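# Move thin-walled cover from holder onto module on base plate

## Task

Lift the cover out of its holder and set it on the base plate so it sits over the module. Its walls are thin, so anything beyond the slightest dent counts as failure. The cover must stay in place on its own at the end; it must not be the gripper that keeps it there. Nothing may be pushed or dropped off the table.

## Robot and tools

Robot: one six-joint arm (xArm-style UF850) with a Robotiq 2F-85 two-finger parallel gripper. Because there is a single arm, every command row is one flat list of 9 numbers. Loose objects may occasionally get a small shove from outside, so check before grasping or releasing.

Frames. The scene frame has its origin on the table top right under the arm base, +z up, and +y to the left when facing along +x. Results report end_effector_position (metres) and end_effector_quat_wxyz in this frame, plus linear (m/s) and angular (rad/s) velocity. That point sits midway between the pads when closed; closed fingertips extend about 19 mm past it, open ones about 6 mm. The gripper's own axes: +z runs out along the fingers, y is the closing direction, +x points toward a flat block that sticks out roughly 9 cm from the last joint's axis and turns with the hand. Reported hand position can be a bit off, more so at long reach.

Row layout (used by execute_actions and move): [dx, dy, dz, rx, ry, rz, position, force_limit, speed], each a plain number from -1 to 1. The first six are an offset, not a pose: a displacement of the target expressed in the gripper's own axes, measured from the gripper pose in the most recent result that showed it (for a second or later call inside the same reply, or before any result of the scene shows it, from the pose at the start of that call). Scale: 1.0 equals 0.6 m of translation or 180 degrees of rotation; rx, ry, rz form a single rotation vector. Rows inside one action are all measured from that same reference, never chained. All-zero offsets are not a pause; they pull the hand back to the reference. The last three are absolute gripper settings: position +1 = fully open (85 mm), pads touch near -0.8, -1 = close until blocked; force_limit -1 about 20 N, 0 about 128 N, +1 about 235 N per pad (on a 40 mm object, slow close); speed -1 about 20 mm/s, 0 about 85, +1 about 150. Faster closing adds a few newtons. For the thin cover use low force_limit (near -1) and slow speed.

execute_actions: argument actions is a list with zero or one entry, plus optional pictures (boolean). Empty list returns the current state without commanding anything. An entry with rows (1 to 15 rows) and steps (1 to 15, default 15) runs that many 1/30 s control steps, one row per step, repeating the final row if rows run out. An entry with only steps (up to 300) is a wait counted from the previous result, so your thinking time eats into it. A refused call sends nothing.

move: target is one row as above (offset from the same reference); speed in m/s, 0.002 to 0.5, default 0.25, with rotation capped at twice that in rad/s. It drives a straight path lasting 0.5 to 10 s (longer ones are cut at 10 s), turning the shorter way. It does not slow for obstacles; faster moves and targets set deeper past a contact hit harder. Finger settings are sent at the start. The result adds a line move: with the ending (done, off_target, moving, held, fault) and limits used (paced = the sent pose was clipped; held = some steps blocked, after which motion can suddenly speed up), plus distance to target.

wait: seconds from 0 to 10; sends nothing new. zoom_image: camera is cam_high or cam_low, region [x0, y0, x1, y1] in image pixels from top-left, at most 504 by 504. read_manual: only licence text (section "licences"); moves nothing. finished_scene: pass the current scene number; this ends and grades the scene and cannot be reversed, so release and back away first.

Motion limits. Each step the commanded pose is clipped to within 70 mm and 16 degrees of the measured pose; after an action ends the arm only continues to the last clipped pose, so read the result pose and send the remainder. Position is favoured over orientation when both cannot be met. Joint drive speed tops out at 3.14 rad/s. Joint ranges (rad): waist -6.283 to 6.283, shoulder -2.304 to 2.304, elbow -4.224 to 0.061, forearm roll -6.283 to 6.283, wrist pitch -2.164 to 2.164, wrist roll -6.283 to 6.283.

Result lines. pose unreachable: the clearance check (which treats the mount under the base as arm) altered or stopped the command; HELD marks steps where this happened. Hand target (only when nothing is held back) shows where the controller is currently driving. object_status: 0 moving, 1 blocked while opening, 2 blocked while closing (a grip), 3 reached the request or pads met. A new position value resets it to 0 briefly. Fingers that stopped keep their place until position changes by at least 0.01; only then do new force_limit or speed apply, so to soften a grip, open first. If the object slips or yields the fingers re-close by themselves, except after gripping at force_limit -1. position_measured is in counts: 3 open, ~78 = 60 mm, ~130 = 40 mm, ~180 = 20 mm, 230 pads together. Closing fingers advance about 13 mm further out, so keep that clearance above surfaces.

Faults. If contact torque hits a joint's load limit (N m: waist 57, shoulder 57, elbow 47.5, forearm roll 25.6, wrist pitch 18, wrist roll 18; held weight included) the arm backs off that joint, freezes 10 s and drops the rest of the call. Holding a load warms the motors; MOTOR HOT appears from 65 °C, and at 80 °C brakes engage (OVER-TEMPERATURE FAULT). Avoid drops, slams, hard pushes and anything leaving the table.

Cameras: cam_high and cam_low, each 504x504 with calibration given (cam_high at about [0.81456, 0.42461, 0.707308], cam_low at about [1.1474, 0.74724, 0.398039] in the scene frame); actual values may differ slightly.

Each tool is called after "Request:" as name([rows], argument=value, ...), one row to a line, values as JSON.

## Session

Request:
execute_actions(actions=[])

Scene clock: 0.00 s of 5600.00 s.
end_effector_position=(+0.5380, -0.1888, +0.3176) position_measured=3 object_status=3 end_effector_quat_wxyz=(+0.140, +0.219, +0.909, +0.326) end_effector_velocity=(-0.000, +0.000, +0.000) end_effector_angular_velocity=(+0.001, -0.000, -0.001)
Joint positions: [-0.623 -0.53  -1.104  1.002 -0.92  -0.956]
Joint velocities: [-0.     0.001  0.001  0.001  0.     0.   ]
Hand target: +0.538, -0.189, +0.318; +0.140, +0.219, +0.909, +0.326

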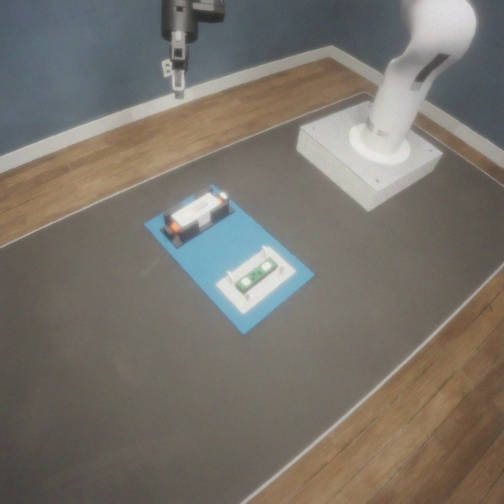

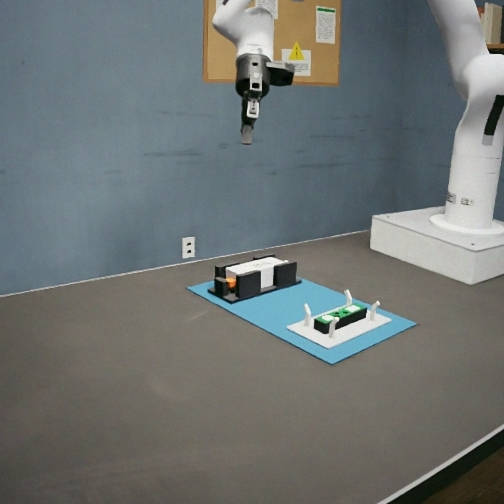

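Request:
zoom_image(camera="cam_high", region=[150, 170, 250, 270])

Request:
zoom_image(camera="cam_low", region=[200, 230, 310, 320])

Request:
zoom_image(camera="cam_high", region=[205, 230, 305, 330])

Request:
zoom_image(camera="cam_low", region=[280, 270, 400, 360])

Region (150, 170, 250, 270) of cam_high's 504x504 image, scaled by 5.040, with more detail than that image has.

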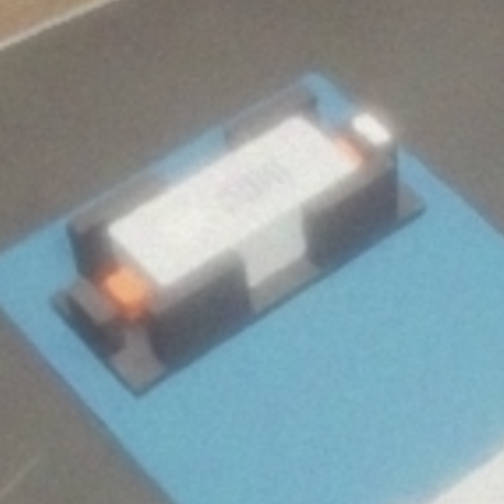

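Region (200, 230, 310, 320) of cam_low's 504x504 image, scaled by 4.582, with more detail than that image has; it fills the top 412 rows of this view, and the rest is white.

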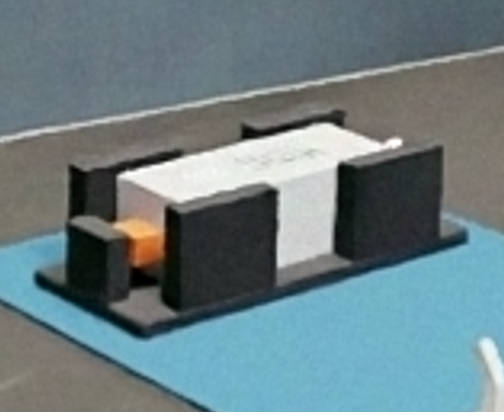

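Region (205, 230, 305, 330) of cam_high's 504x504 image, scaled by 5.040, with more detail than that image has.

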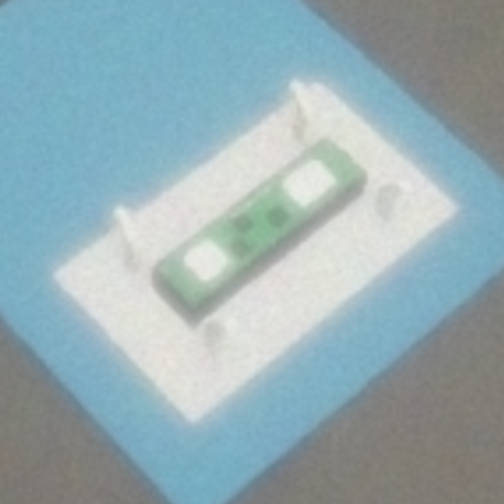

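Region (280, 270, 400, 360) of cam_low's 504x504 image, scaled by 4.200, with more detail than that image has; it fills the top 378 rows of this view, and the rest is white.

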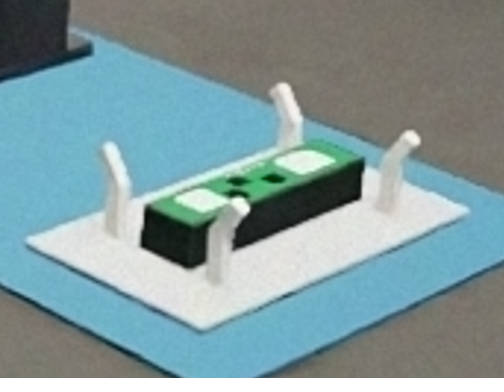

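Request:
zoom_image(camera="cam_high", region=[190, 180, 240, 230])

Request:
zoom_image(camera="cam_low", region=[240, 245, 300, 295])

Request:
zoom_image(camera="cam_low", region=[200, 0, 345, 90])

Region (190, 180, 240, 230) of cam_high's 504x504 image, scaled by 10.080, with more detail than that image has.

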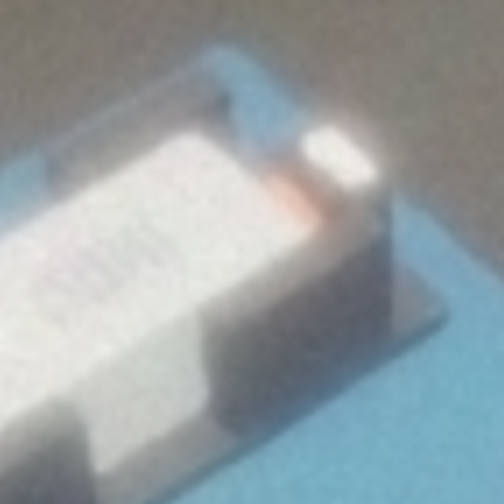

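Region (240, 245, 300, 295) of cam_low's 504x504 image, scaled by 8.400, with more detail than that image has.

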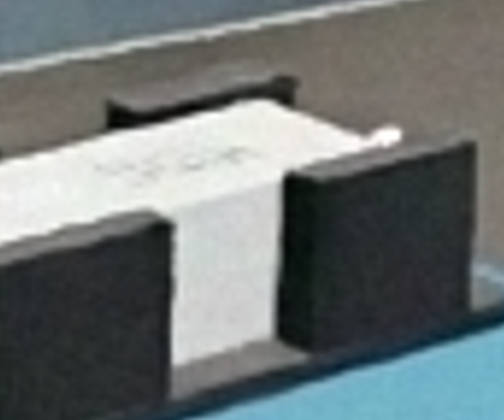

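Region (200, 0, 345, 90) of cam_low's 504x504 image, scaled by 3.476, with more detail than that image has; it fills the top 313 rows of this view, and the rest is white.

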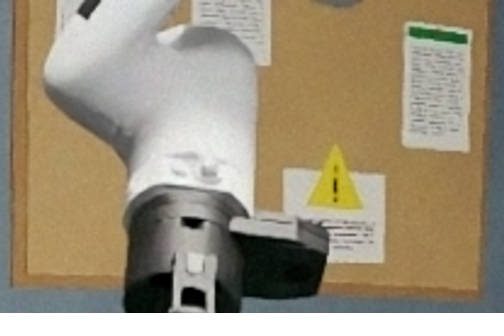

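Request:
zoom_image(camera="cam_high", region=[185, 195, 215, 225])

Request:
zoom_image(camera="cam_low", region=[225, 252, 285, 282])

Request:
zoom_image(camera="cam_high", region=[212, 185, 236, 209])

Region (185, 195, 215, 225) of cam_high's 504x504 image, scaled by 16.800, with more detail than that image has.

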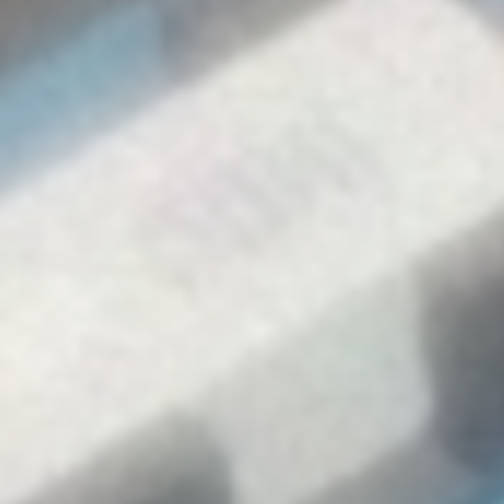

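Region (225, 252, 285, 282) of cam_low's 504x504 image, scaled by 8.400, with more detail than that image has.

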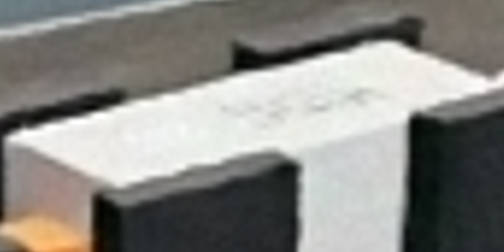

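Region (212, 185, 236, 209) of cam_high's 504x504 image, scaled by 21.000, with more detail than that image has.

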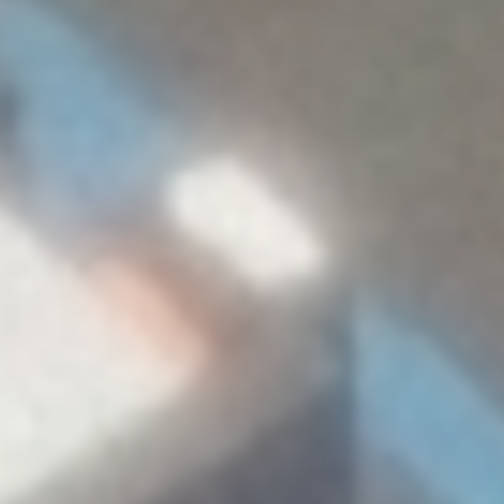

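Request:
move(target=[0.0107,-0.1052,0.2808,0.2088,0.1063,-0.1836,1,-1,0], speed=0.2)

Scene clock: 66.67 s of 5600.00 s.
end_effector_position=(+0.5799, -0.1404, +0.1495) position_measured=3 object_status=3 end_effector_quat_wxyz=(-0.000, -0.065, +0.998, -0.000) end_effector_velocity=(-0.000, +0.000, -0.002) end_effector_angular_velocity=(-0.006, +0.005, +0.001)
Joint positions: [-0.208 -0.79  -1.257  0.04  -0.486 -0.413]
Joint velocities: [ 0.004 -0.004 -0.002 -0.015 -0.001  0.015]
Hand target: +0.580, -0.140, +0.149; -0.001, -0.065, +0.998, -0.001
Off the commanded pose: 0.000 m, 0 deg.
After step 90, 60.93 s passed at rest.
move: done

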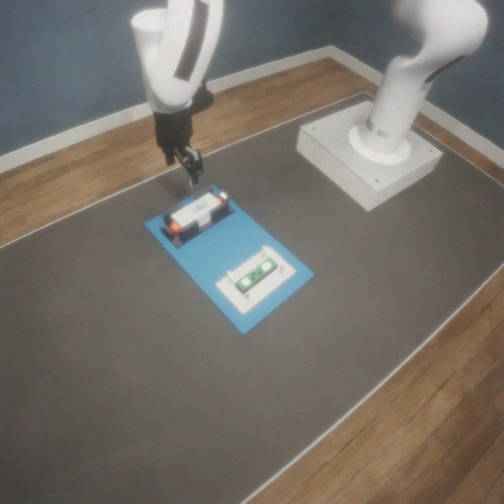

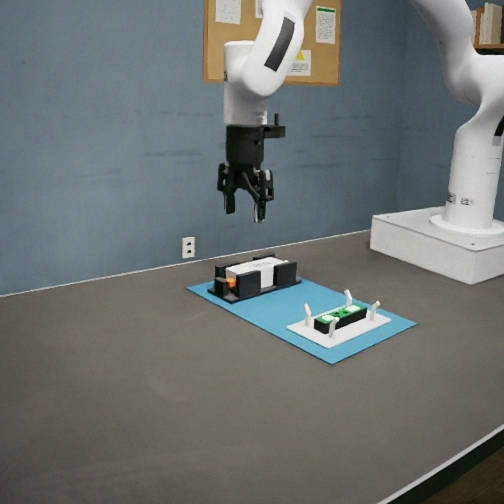

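Request:
move(target=[0.01,0.01,0.11,0,0,0,1,-1,0], speed=0.1)

Request:
zoom_image(camera="cam_high", region=[150, 160, 250, 260])

Request:
zoom_image(camera="cam_low", region=[200, 210, 310, 310])

Scene clock: 80.77 s of 5600.00 s.
end_effector_position=(+0.5735, -0.1353, +0.0838) position_measured=3 object_status=3 end_effector_quat_wxyz=(-0.000, -0.065, +0.998, -0.000) end_effector_velocity=(-0.002, +0.000, -0.003) end_effector_angular_velocity=(+0.001, +0.004, +0.001)
Joint positions: [-0.2   -0.897 -1.253  0.051 -0.374 -0.418]
Joint velocities: [ 0.    -0.004  0.002 -0.001  0.001 -0.   ]
Hand target: +0.573, -0.135, +0.083; -0.000, -0.065, +0.998, -0.000
Off the commanded pose: 0.000 m, 0 deg.
After step 90, 10.07 s passed at rest.
move: done

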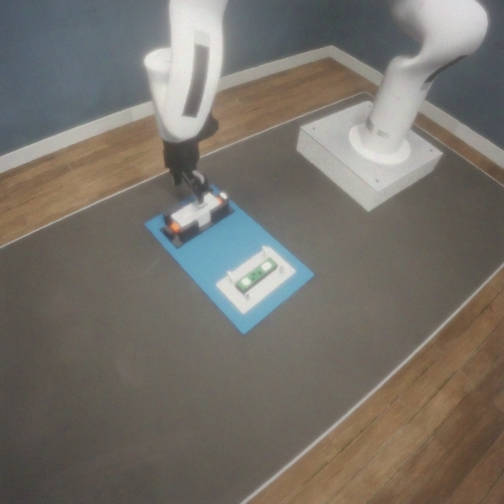

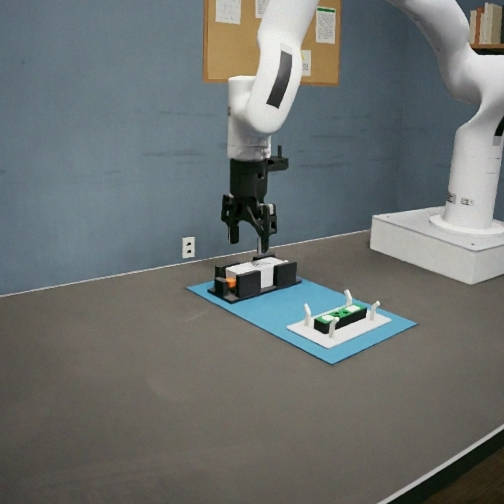

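Region (150, 160, 250, 260) of cam_high's 504x504 image, scaled by 5.040, with more detail than that image has.

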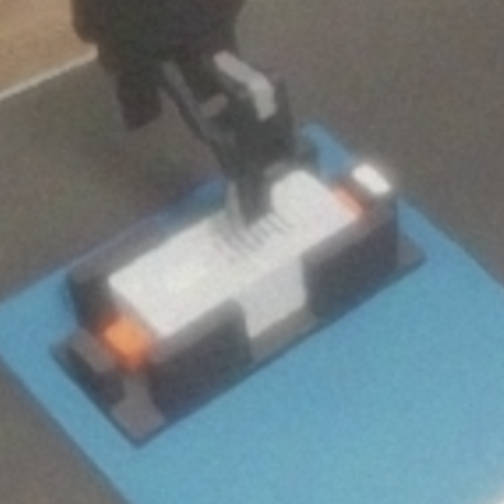

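Region (200, 210, 310, 310) of cam_low's 504x504 image, scaled by 4.582, with more detail than that image has; it fills the top 458 rows of this view, and the rest is white.

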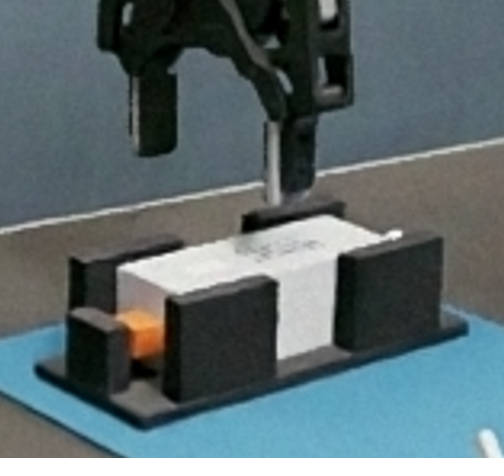

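Request:
move(target=[-0.016,0.058,0.017,0,0,0,1,-1,0], speed=0.08)

Request:
zoom_image(camera="cam_high", region=[150, 160, 250, 260])

Request:
zoom_image(camera="cam_low", region=[200, 210, 310, 310])

Scene clock: 100.03 s of 5600.00 s.
end_effector_position=(+0.5785, -0.0998, +0.0736) position_measured=3 object_status=3 end_effector_quat_wxyz=(-0.000, -0.065, +0.998, -0.000) end_effector_velocity=(+0.000, +0.001, -0.001) end_effector_angular_velocity=(-0.000, +0.001, +0.001)
Joint positions: [-0.14  -0.912 -1.25   0.057 -0.356 -0.363]
Joint velocities: [ 0.002 -0.002 -0.001 -0.001 -0.     0.002]
Hand target: +0.578, -0.100, +0.074; -0.000, -0.065, +0.998, -0.000
Off the commanded pose: 0.000 m, 0 deg.
After step 90, 15.47 s passed at rest.
move: done

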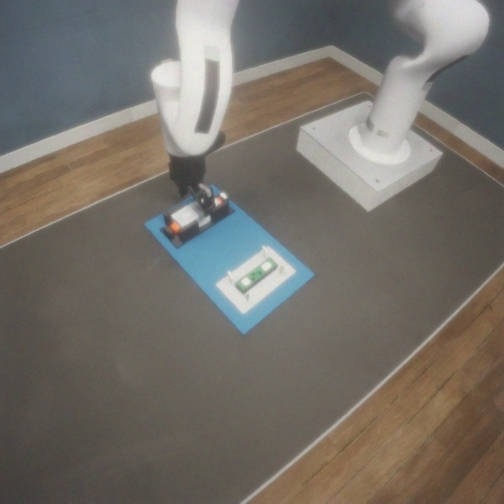

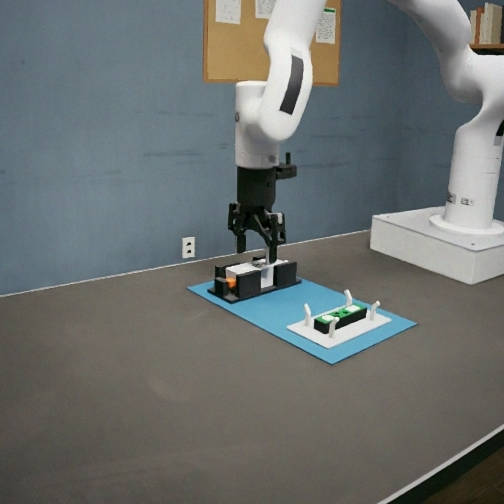

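Region (150, 160, 250, 260) of cam_high's 504x504 image, scaled by 5.040, with more detail than that image has.

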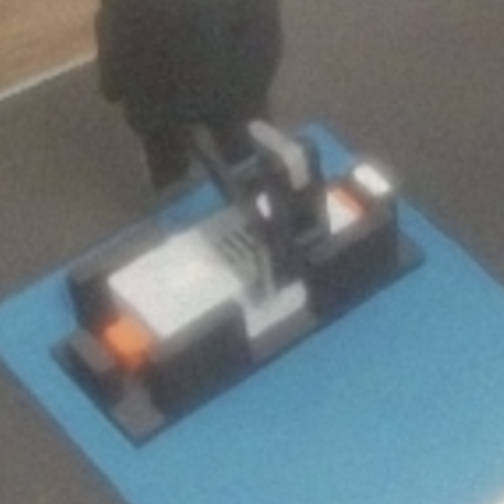

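Region (200, 210, 310, 310) of cam_low's 504x504 image, scaled by 4.582, with more detail than that image has; it fills the top 458 rows of this view, and the rest is white.

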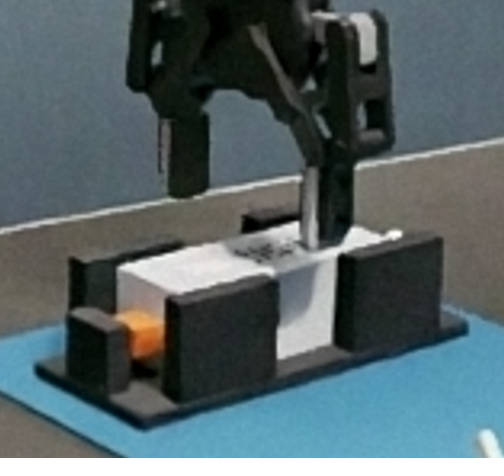

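Request:
move(target=[0.004,0,0.056,0,0,0,1,-1,0], speed=0.04)

Request:
zoom_image(camera="cam_high", region=[150, 160, 250, 260])

Request:
zoom_image(camera="cam_low", region=[200, 210, 310, 310])

Scene clock: 113.67 s of 5600.00 s.
end_effector_position=(+0.5763, -0.1001, +0.0402) position_measured=3 object_status=3 end_effector_quat_wxyz=(+0.000, -0.065, +0.998, -0.000) end_effector_velocity=(+0.002, -0.000, +0.001) end_effector_angular_velocity=(-0.001, -0.003, +0.001)
Joint positions: [-0.14  -0.976 -1.266  0.065 -0.307 -0.372]
Joint velocities: [-0.     0.001 -0.002 -0.001  0.001 -0.   ]
Hand target: +0.576, -0.100, +0.040; -0.000, -0.065, +0.998, -0.000
Off the commanded pose: 0.000 m, 0 deg.
After step 90, 9.50 s passed at rest.
move: done

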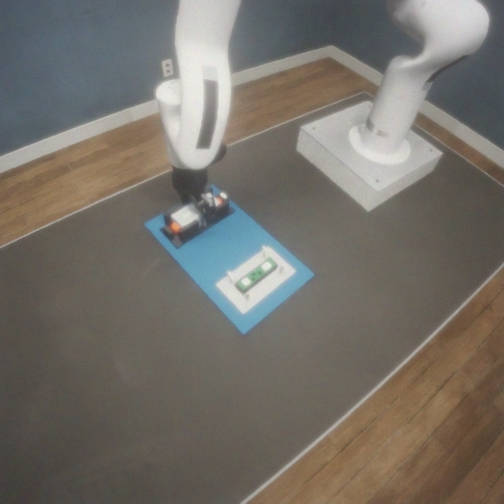

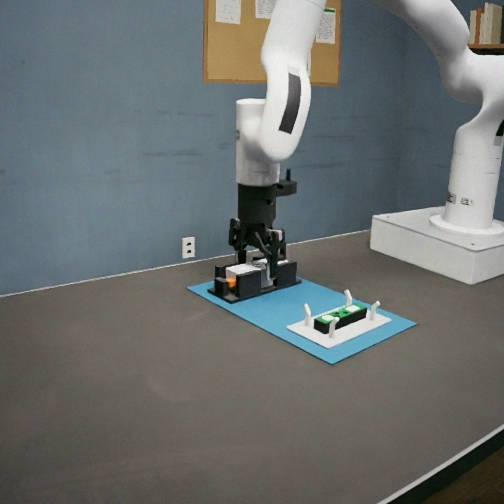

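Region (150, 160, 250, 260) of cam_high's 504x504 image, scaled by 5.040, with more detail than that image has.

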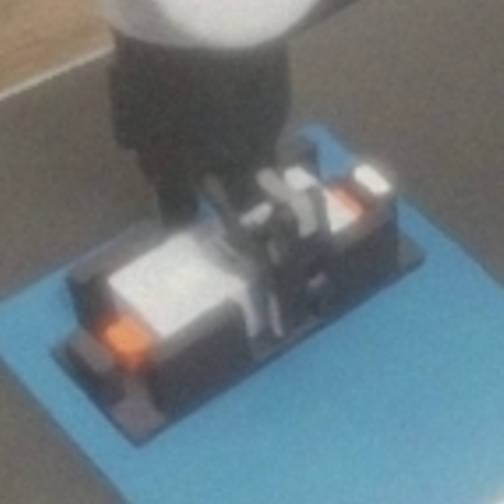

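Region (200, 210, 310, 310) of cam_low's 504x504 image, scaled by 4.582, with more detail than that image has; it fills the top 458 rows of this view, and the rest is white.

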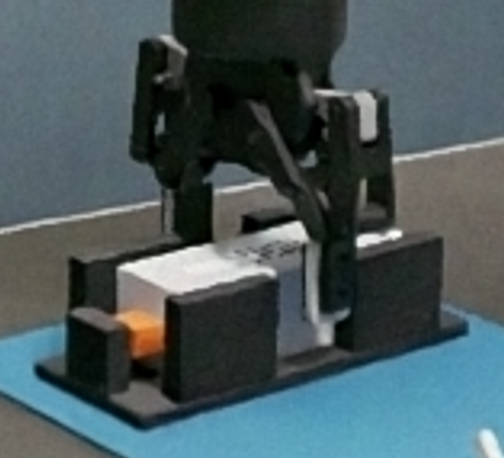

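Request:
move(target=[0,0,0,0,0,0,0.42,-1,-1], speed=0.02)

Request:
zoom_image(camera="cam_high", region=[165, 175, 235, 245])

Request:
zoom_image(camera="cam_low", region=[220, 230, 300, 300])

Scene clock: 122.93 s of 5600.00 s.
end_effector_position=(+0.5763, -0.1001, +0.0402) position_measured=76 object_status=0 end_effector_quat_wxyz=(+0.000, -0.065, +0.998, -0.000) end_effector_velocity=(+0.001, -0.000, +0.000) end_effector_angular_velocity=(+0.000, -0.001, -0.001)
Joint positions: [-0.14  -0.976 -1.266  0.065 -0.307 -0.372]
Joint velocities: [ 0.     0.    -0.001  0.001 -0.    -0.   ]
Hand target: +0.576, -0.100, +0.040; +0.000, -0.065, +0.998, -0.000
Off the commanded pose: 0.000 m, 0 deg.
After step 90, 4.60 s passed at rest.
move: done

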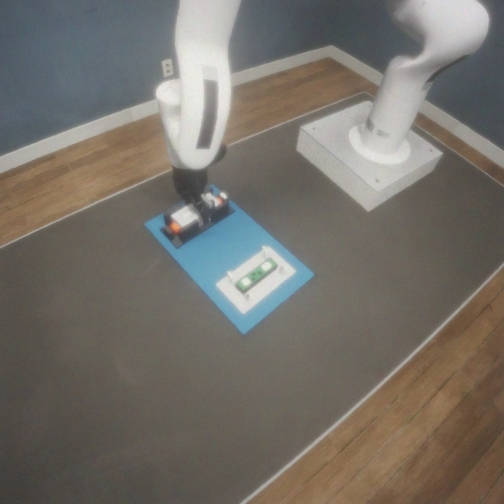

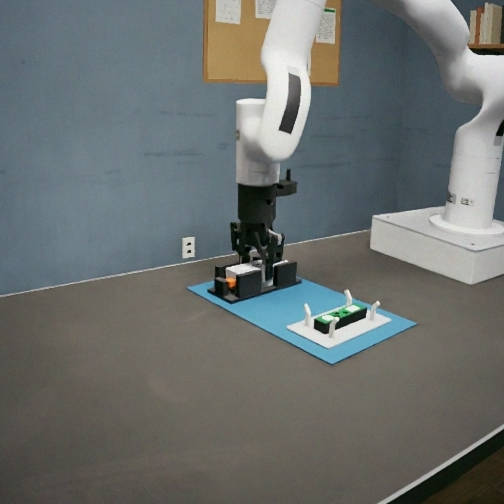

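Region (165, 175, 235, 245) of cam_high's 504x504 image, scaled by 7.200, with more detail than that image has.

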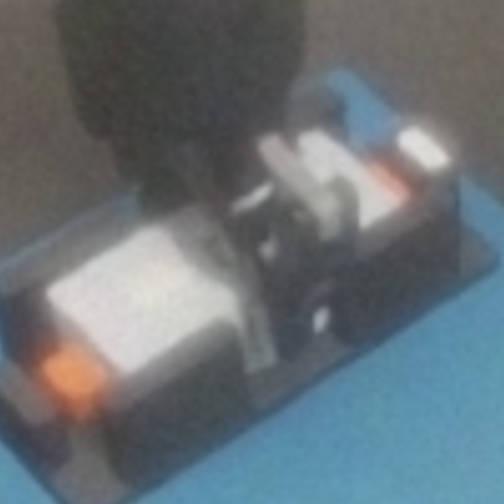

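Region (220, 230, 300, 300) of cam_low's 504x504 image, scaled by 6.300, with more detail than that image has; it fills the top 441 rows of this view, and the rest is white.

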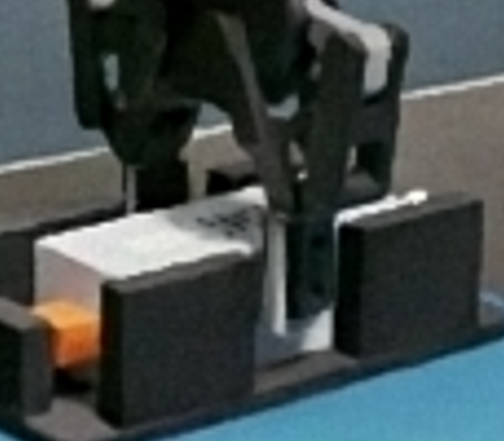

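Request:
move(target=[0,0,0,0,0,0,-1,-1,-1], speed=0.02)

Request:
zoom_image(camera="cam_low", region=[220, 230, 300, 300])

Scene clock: 128.50 s of 5600.00 s.
end_effector_position=(+0.5765, -0.1002, +0.0404) position_measured=114 object_status=0 end_effector_quat_wxyz=(+0.000, -0.065, +0.998, -0.000) end_effector_velocity=(-0.001, +0.000, -0.002) end_effector_angular_velocity=(+0.001, +0.002, -0.000)
Joint positions: [-0.14  -0.975 -1.266  0.065 -0.307 -0.372]
Joint velocities: [ 0.    -0.003  0.     0.001  0.001 -0.001]
Hand target: +0.576, -0.100, +0.040; +0.000, -0.065, +0.998, -0.000
Off the commanded pose: 0.000 m, 0 deg.
After step 90, 1.57 s passed at rest.
move: done

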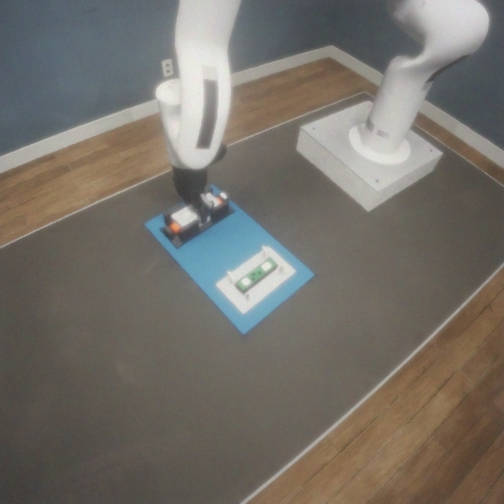

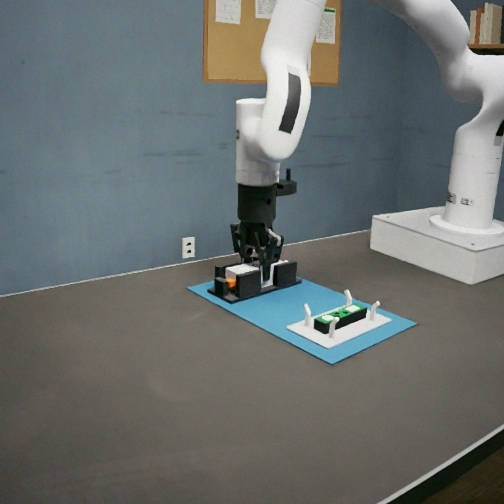

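Region (220, 230, 300, 300) of cam_low's 504x504 image, scaled by 6.300, with more detail than that image has; it fills the top 441 rows of this view, and the rest is white.

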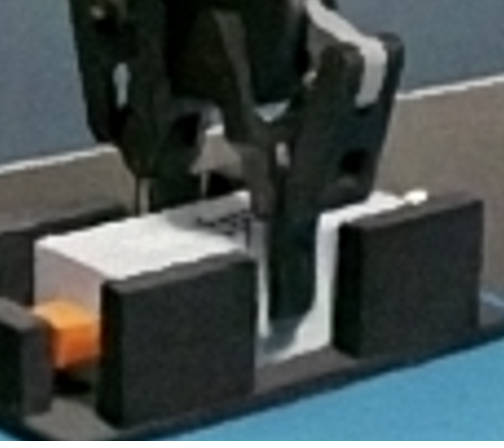

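Request:
move(target=[0,0,-0.01,0,0,0,-1,-1,-1], speed=0.008)

Request:
zoom_image(camera="cam_low", region=[220, 230, 300, 300])

Scene clock: 135.20 s of 5600.00 s.
end_effector_position=(+0.5761, -0.1001, +0.0462) position_measured=115 object_status=2 end_effector_quat_wxyz=(-0.000, -0.065, +0.998, -0.000) end_effector_velocity=(+0.000, -0.000, +0.000) end_effector_angular_velocity=(-0.001, -0.001, +0.001)
Joint positions: [-0.14  -0.963 -1.261  0.064 -0.315 -0.37 ]
Joint velocities: [ 0.     0.     0.    -0.002  0.001  0.   ]
Hand target: +0.576, -0.100, +0.046; +0.000, -0.065, +0.998, -0.000
Off the commanded pose: 0.000 m, 0 deg.
After step 90, 2.70 s passed at rest.
move: done

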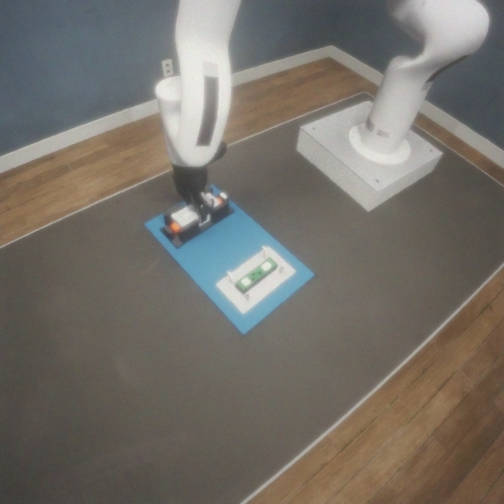

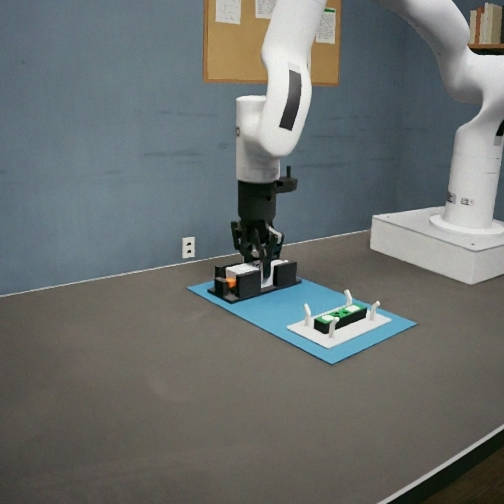

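Region (220, 230, 300, 300) of cam_low's 504x504 image, scaled by 6.300, with more detail than that image has; it fills the top 441 rows of this view, and the rest is white.

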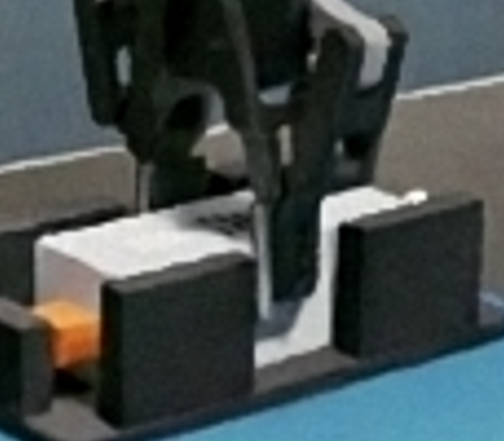

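Request:
move(target=[0,0,0,0,0,0,0.25,-1,-1], speed=0.02)

Request:
move(target=[0,0,0.01,0,0,0,0.25,-1,-1], speed=0.02)

Request:
move(target=[0,0,0,0,0,0,-1,-0.88,-1], speed=0.02)

Request:
move(target=[0,0,-0.008,0,0,0,-1,-0.88,-1], speed=0.006)

Request:
zoom_image(camera="cam_low", region=[220, 230, 300, 300])

Scene clock: 144.17 s of 5600.00 s.
end_effector_position=(+0.5762, -0.1001, +0.0462) position_measured=98 object_status=3 end_effector_quat_wxyz=(-0.000, -0.065, +0.998, -0.000) end_effector_velocity=(-0.002, +0.000, -0.002) end_effector_angular_velocity=(+0.001, +0.004, -0.002)
Joint positions: [-0.14  -0.963 -1.261  0.064 -0.315 -0.37 ]
Joint velocities: [-0.    -0.003  0.001  0.002 -0.     0.   ]
Hand target: +0.576, -0.100, +0.046; -0.000, -0.065, +0.998, -0.000
Off the commanded pose: 0.000 m, 0 deg.
After step 90, 5.27 s passed at rest.
move: done

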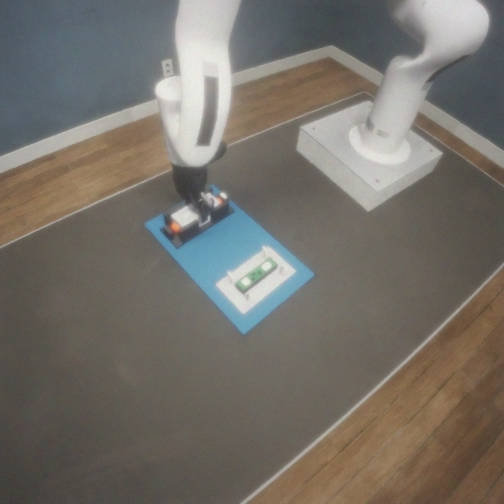

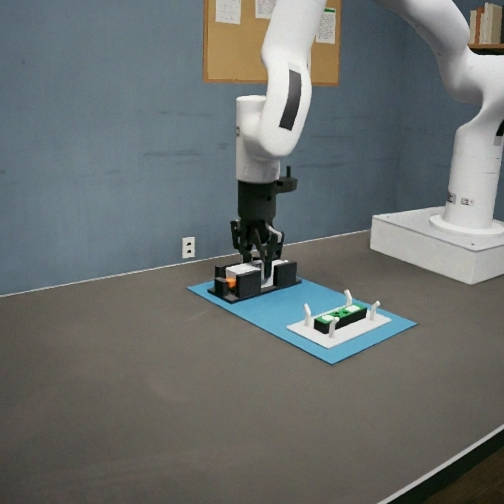

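Scene clock: 144.87 s of 5600.00 s.
end_effector_position=(+0.5762, -0.1001, +0.0403) position_measured=98 object_status=3 end_effector_quat_wxyz=(-0.000, -0.065, +0.998, -0.000) end_effector_velocity=(+0.001, -0.000, -0.000) end_effector_angular_velocity=(-0.000, -0.002, -0.000)
Joint positions: [-0.14  -0.975 -1.266  0.065 -0.308 -0.372]
Joint velocities: [ 0.    -0.001 -0.002  0.     0.001 -0.   ]
Hand target: +0.576, -0.100, +0.040; -0.000, -0.065, +0.998, -0.000
Off the commanded pose: 0.000 m, 0 deg.
move: done

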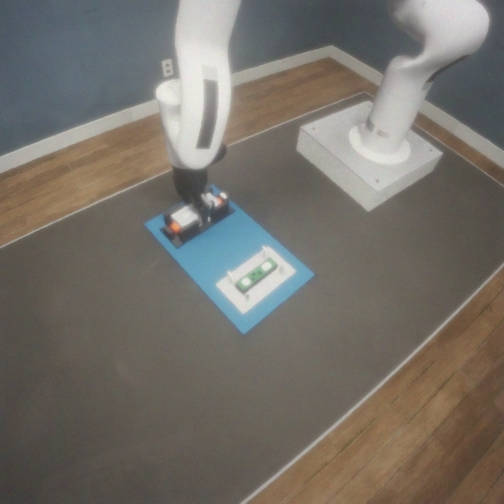

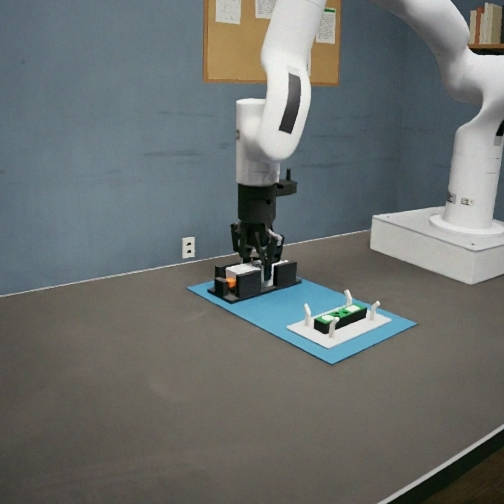

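Scene clock: 145.57 s of 5600.00 s.
end_effector_position=(+0.5765, -0.1002, +0.0407) position_measured=119 object_status=2 end_effector_quat_wxyz=(+0.000, -0.065, +0.998, -0.000) end_effector_velocity=(+0.001, -0.000, +0.001) end_effector_angular_velocity=(-0.001, -0.002, +0.002)
Joint positions: [-0.14  -0.975 -1.266  0.065 -0.308 -0.372]
Joint velocities: [ 0.     0.002  0.001 -0.001  0.001 -0.001]
Hand target: +0.576, -0.100, +0.040; -0.000, -0.065, +0.998, -0.000
Off the commanded pose: 0.000 m, 0 deg.
move: done

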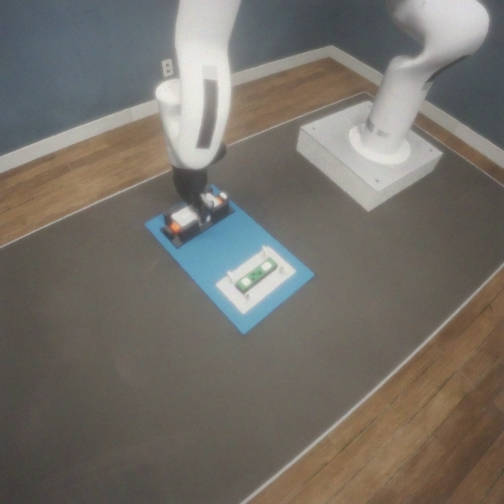

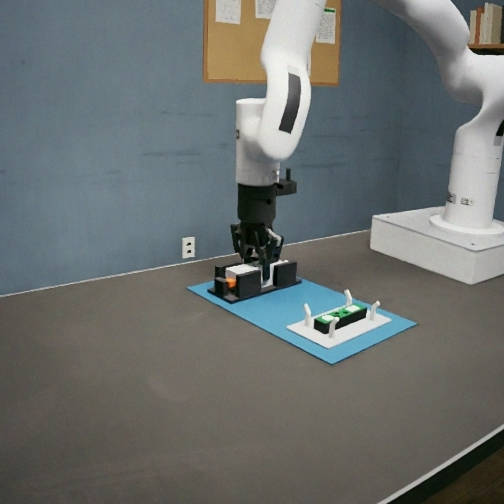

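Scene clock: 146.60 s of 5600.00 s.
end_effector_position=(+0.5761, -0.1001, +0.0451) position_measured=119 object_status=2 end_effector_quat_wxyz=(-0.000, -0.065, +0.998, -0.000) end_effector_velocity=(+0.001, -0.000, +0.001) end_effector_angular_velocity=(-0.001, -0.002, +0.001)
Joint positions: [-0.14  -0.965 -1.262  0.064 -0.314 -0.37 ]
Joint velocities: [ 0.     0.002  0.    -0.     0.001  0.   ]
Hand target: +0.576, -0.100, +0.045; +0.000, -0.065, +0.998, -0.000
Off the commanded pose: 0.001 m, 0 deg.
move: done

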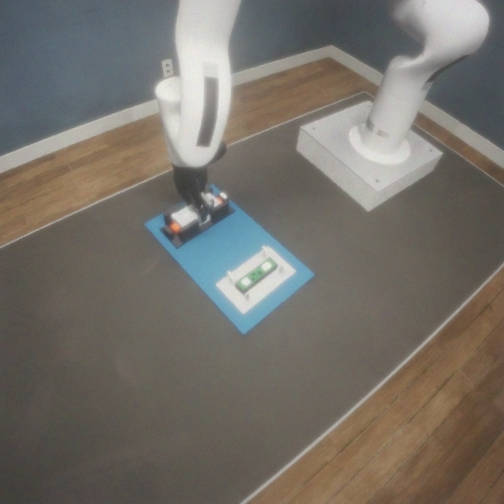

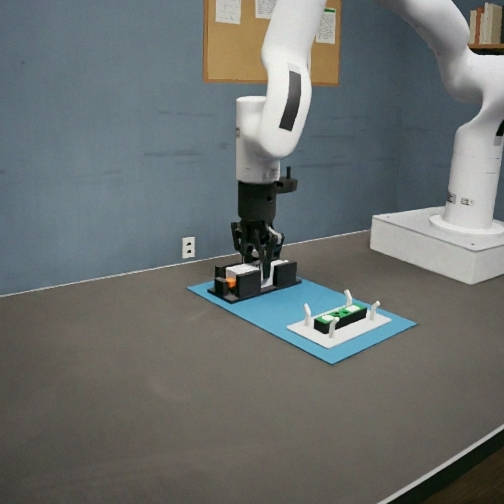

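Region (220, 230, 300, 300) of cam_low's 504x504 image, scaled by 6.300, with more detail than that image has; it fills the top 441 rows of this view, and the rest is white.

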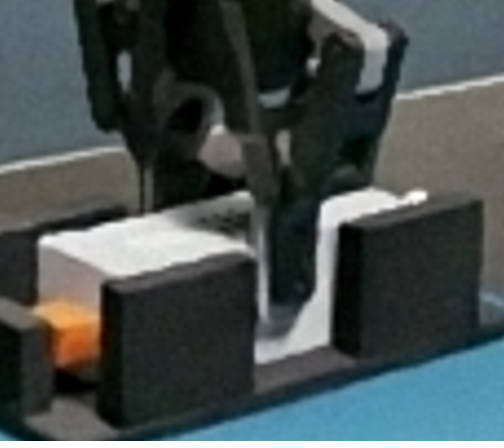

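Request:
move(target=[0,0,-0.006,0,0,0,-1,-0.88,-1], speed=0.004)

Request:
zoom_image(camera="cam_low", region=[220, 230, 300, 300])

Request:
zoom_image(camera="cam_high", region=[165, 175, 235, 245])

Scene clock: 155.10 s of 5600.00 s.
end_effector_position=(+0.5762, -0.1002, +0.0487) position_measured=119 object_status=2 end_effector_quat_wxyz=(-0.000, -0.065, +0.998, -0.000) end_effector_velocity=(+0.000, -0.000, +0.001) end_effector_angular_velocity=(-0.000, -0.001, +0.000)
Joint positions: [-0.14  -0.958 -1.259  0.063 -0.319 -0.37 ]
Joint velocities: [-0.     0.003  0.001 -0.    -0.     0.   ]
Hand target: +0.576, -0.100, +0.049; -0.000, -0.065, +0.998, -0.000
Off the commanded pose: 0.000 m, 0 deg.
After step 90, 4.47 s passed at rest.
move: done

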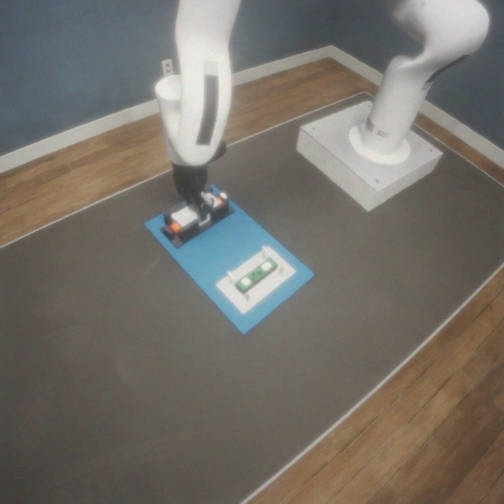

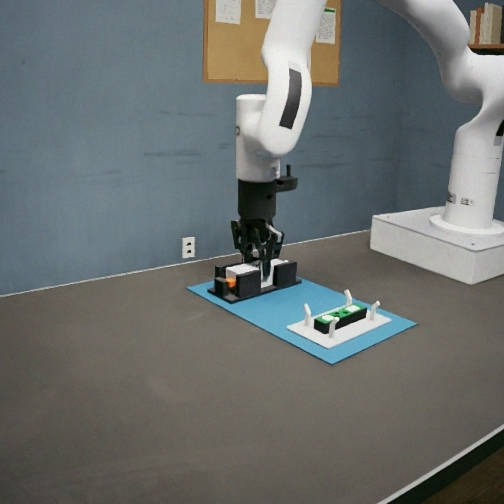

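Region (220, 230, 300, 300) of cam_low's 504x504 image, scaled by 6.300, with more detail than that image has; it fills the top 441 rows of this view, and the rest is white.

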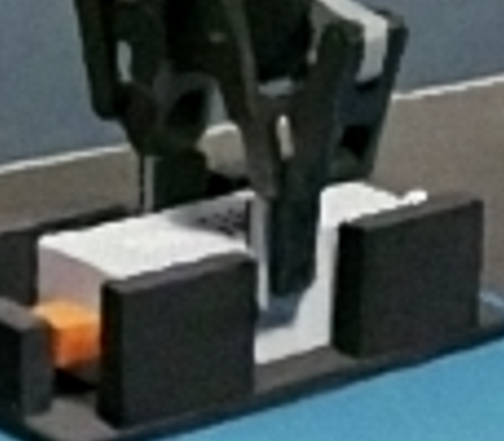

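Region (165, 175, 235, 245) of cam_high's 504x504 image, scaled by 7.200, with more detail than that image has.

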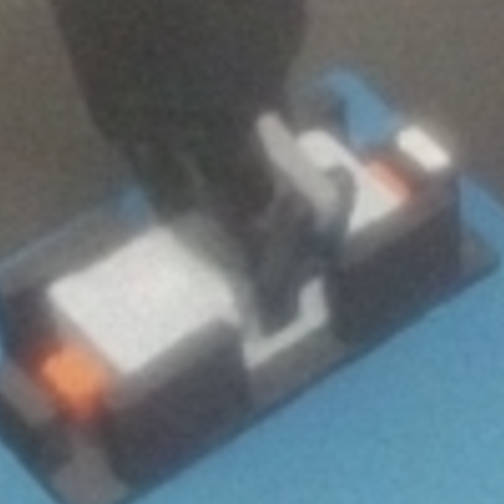

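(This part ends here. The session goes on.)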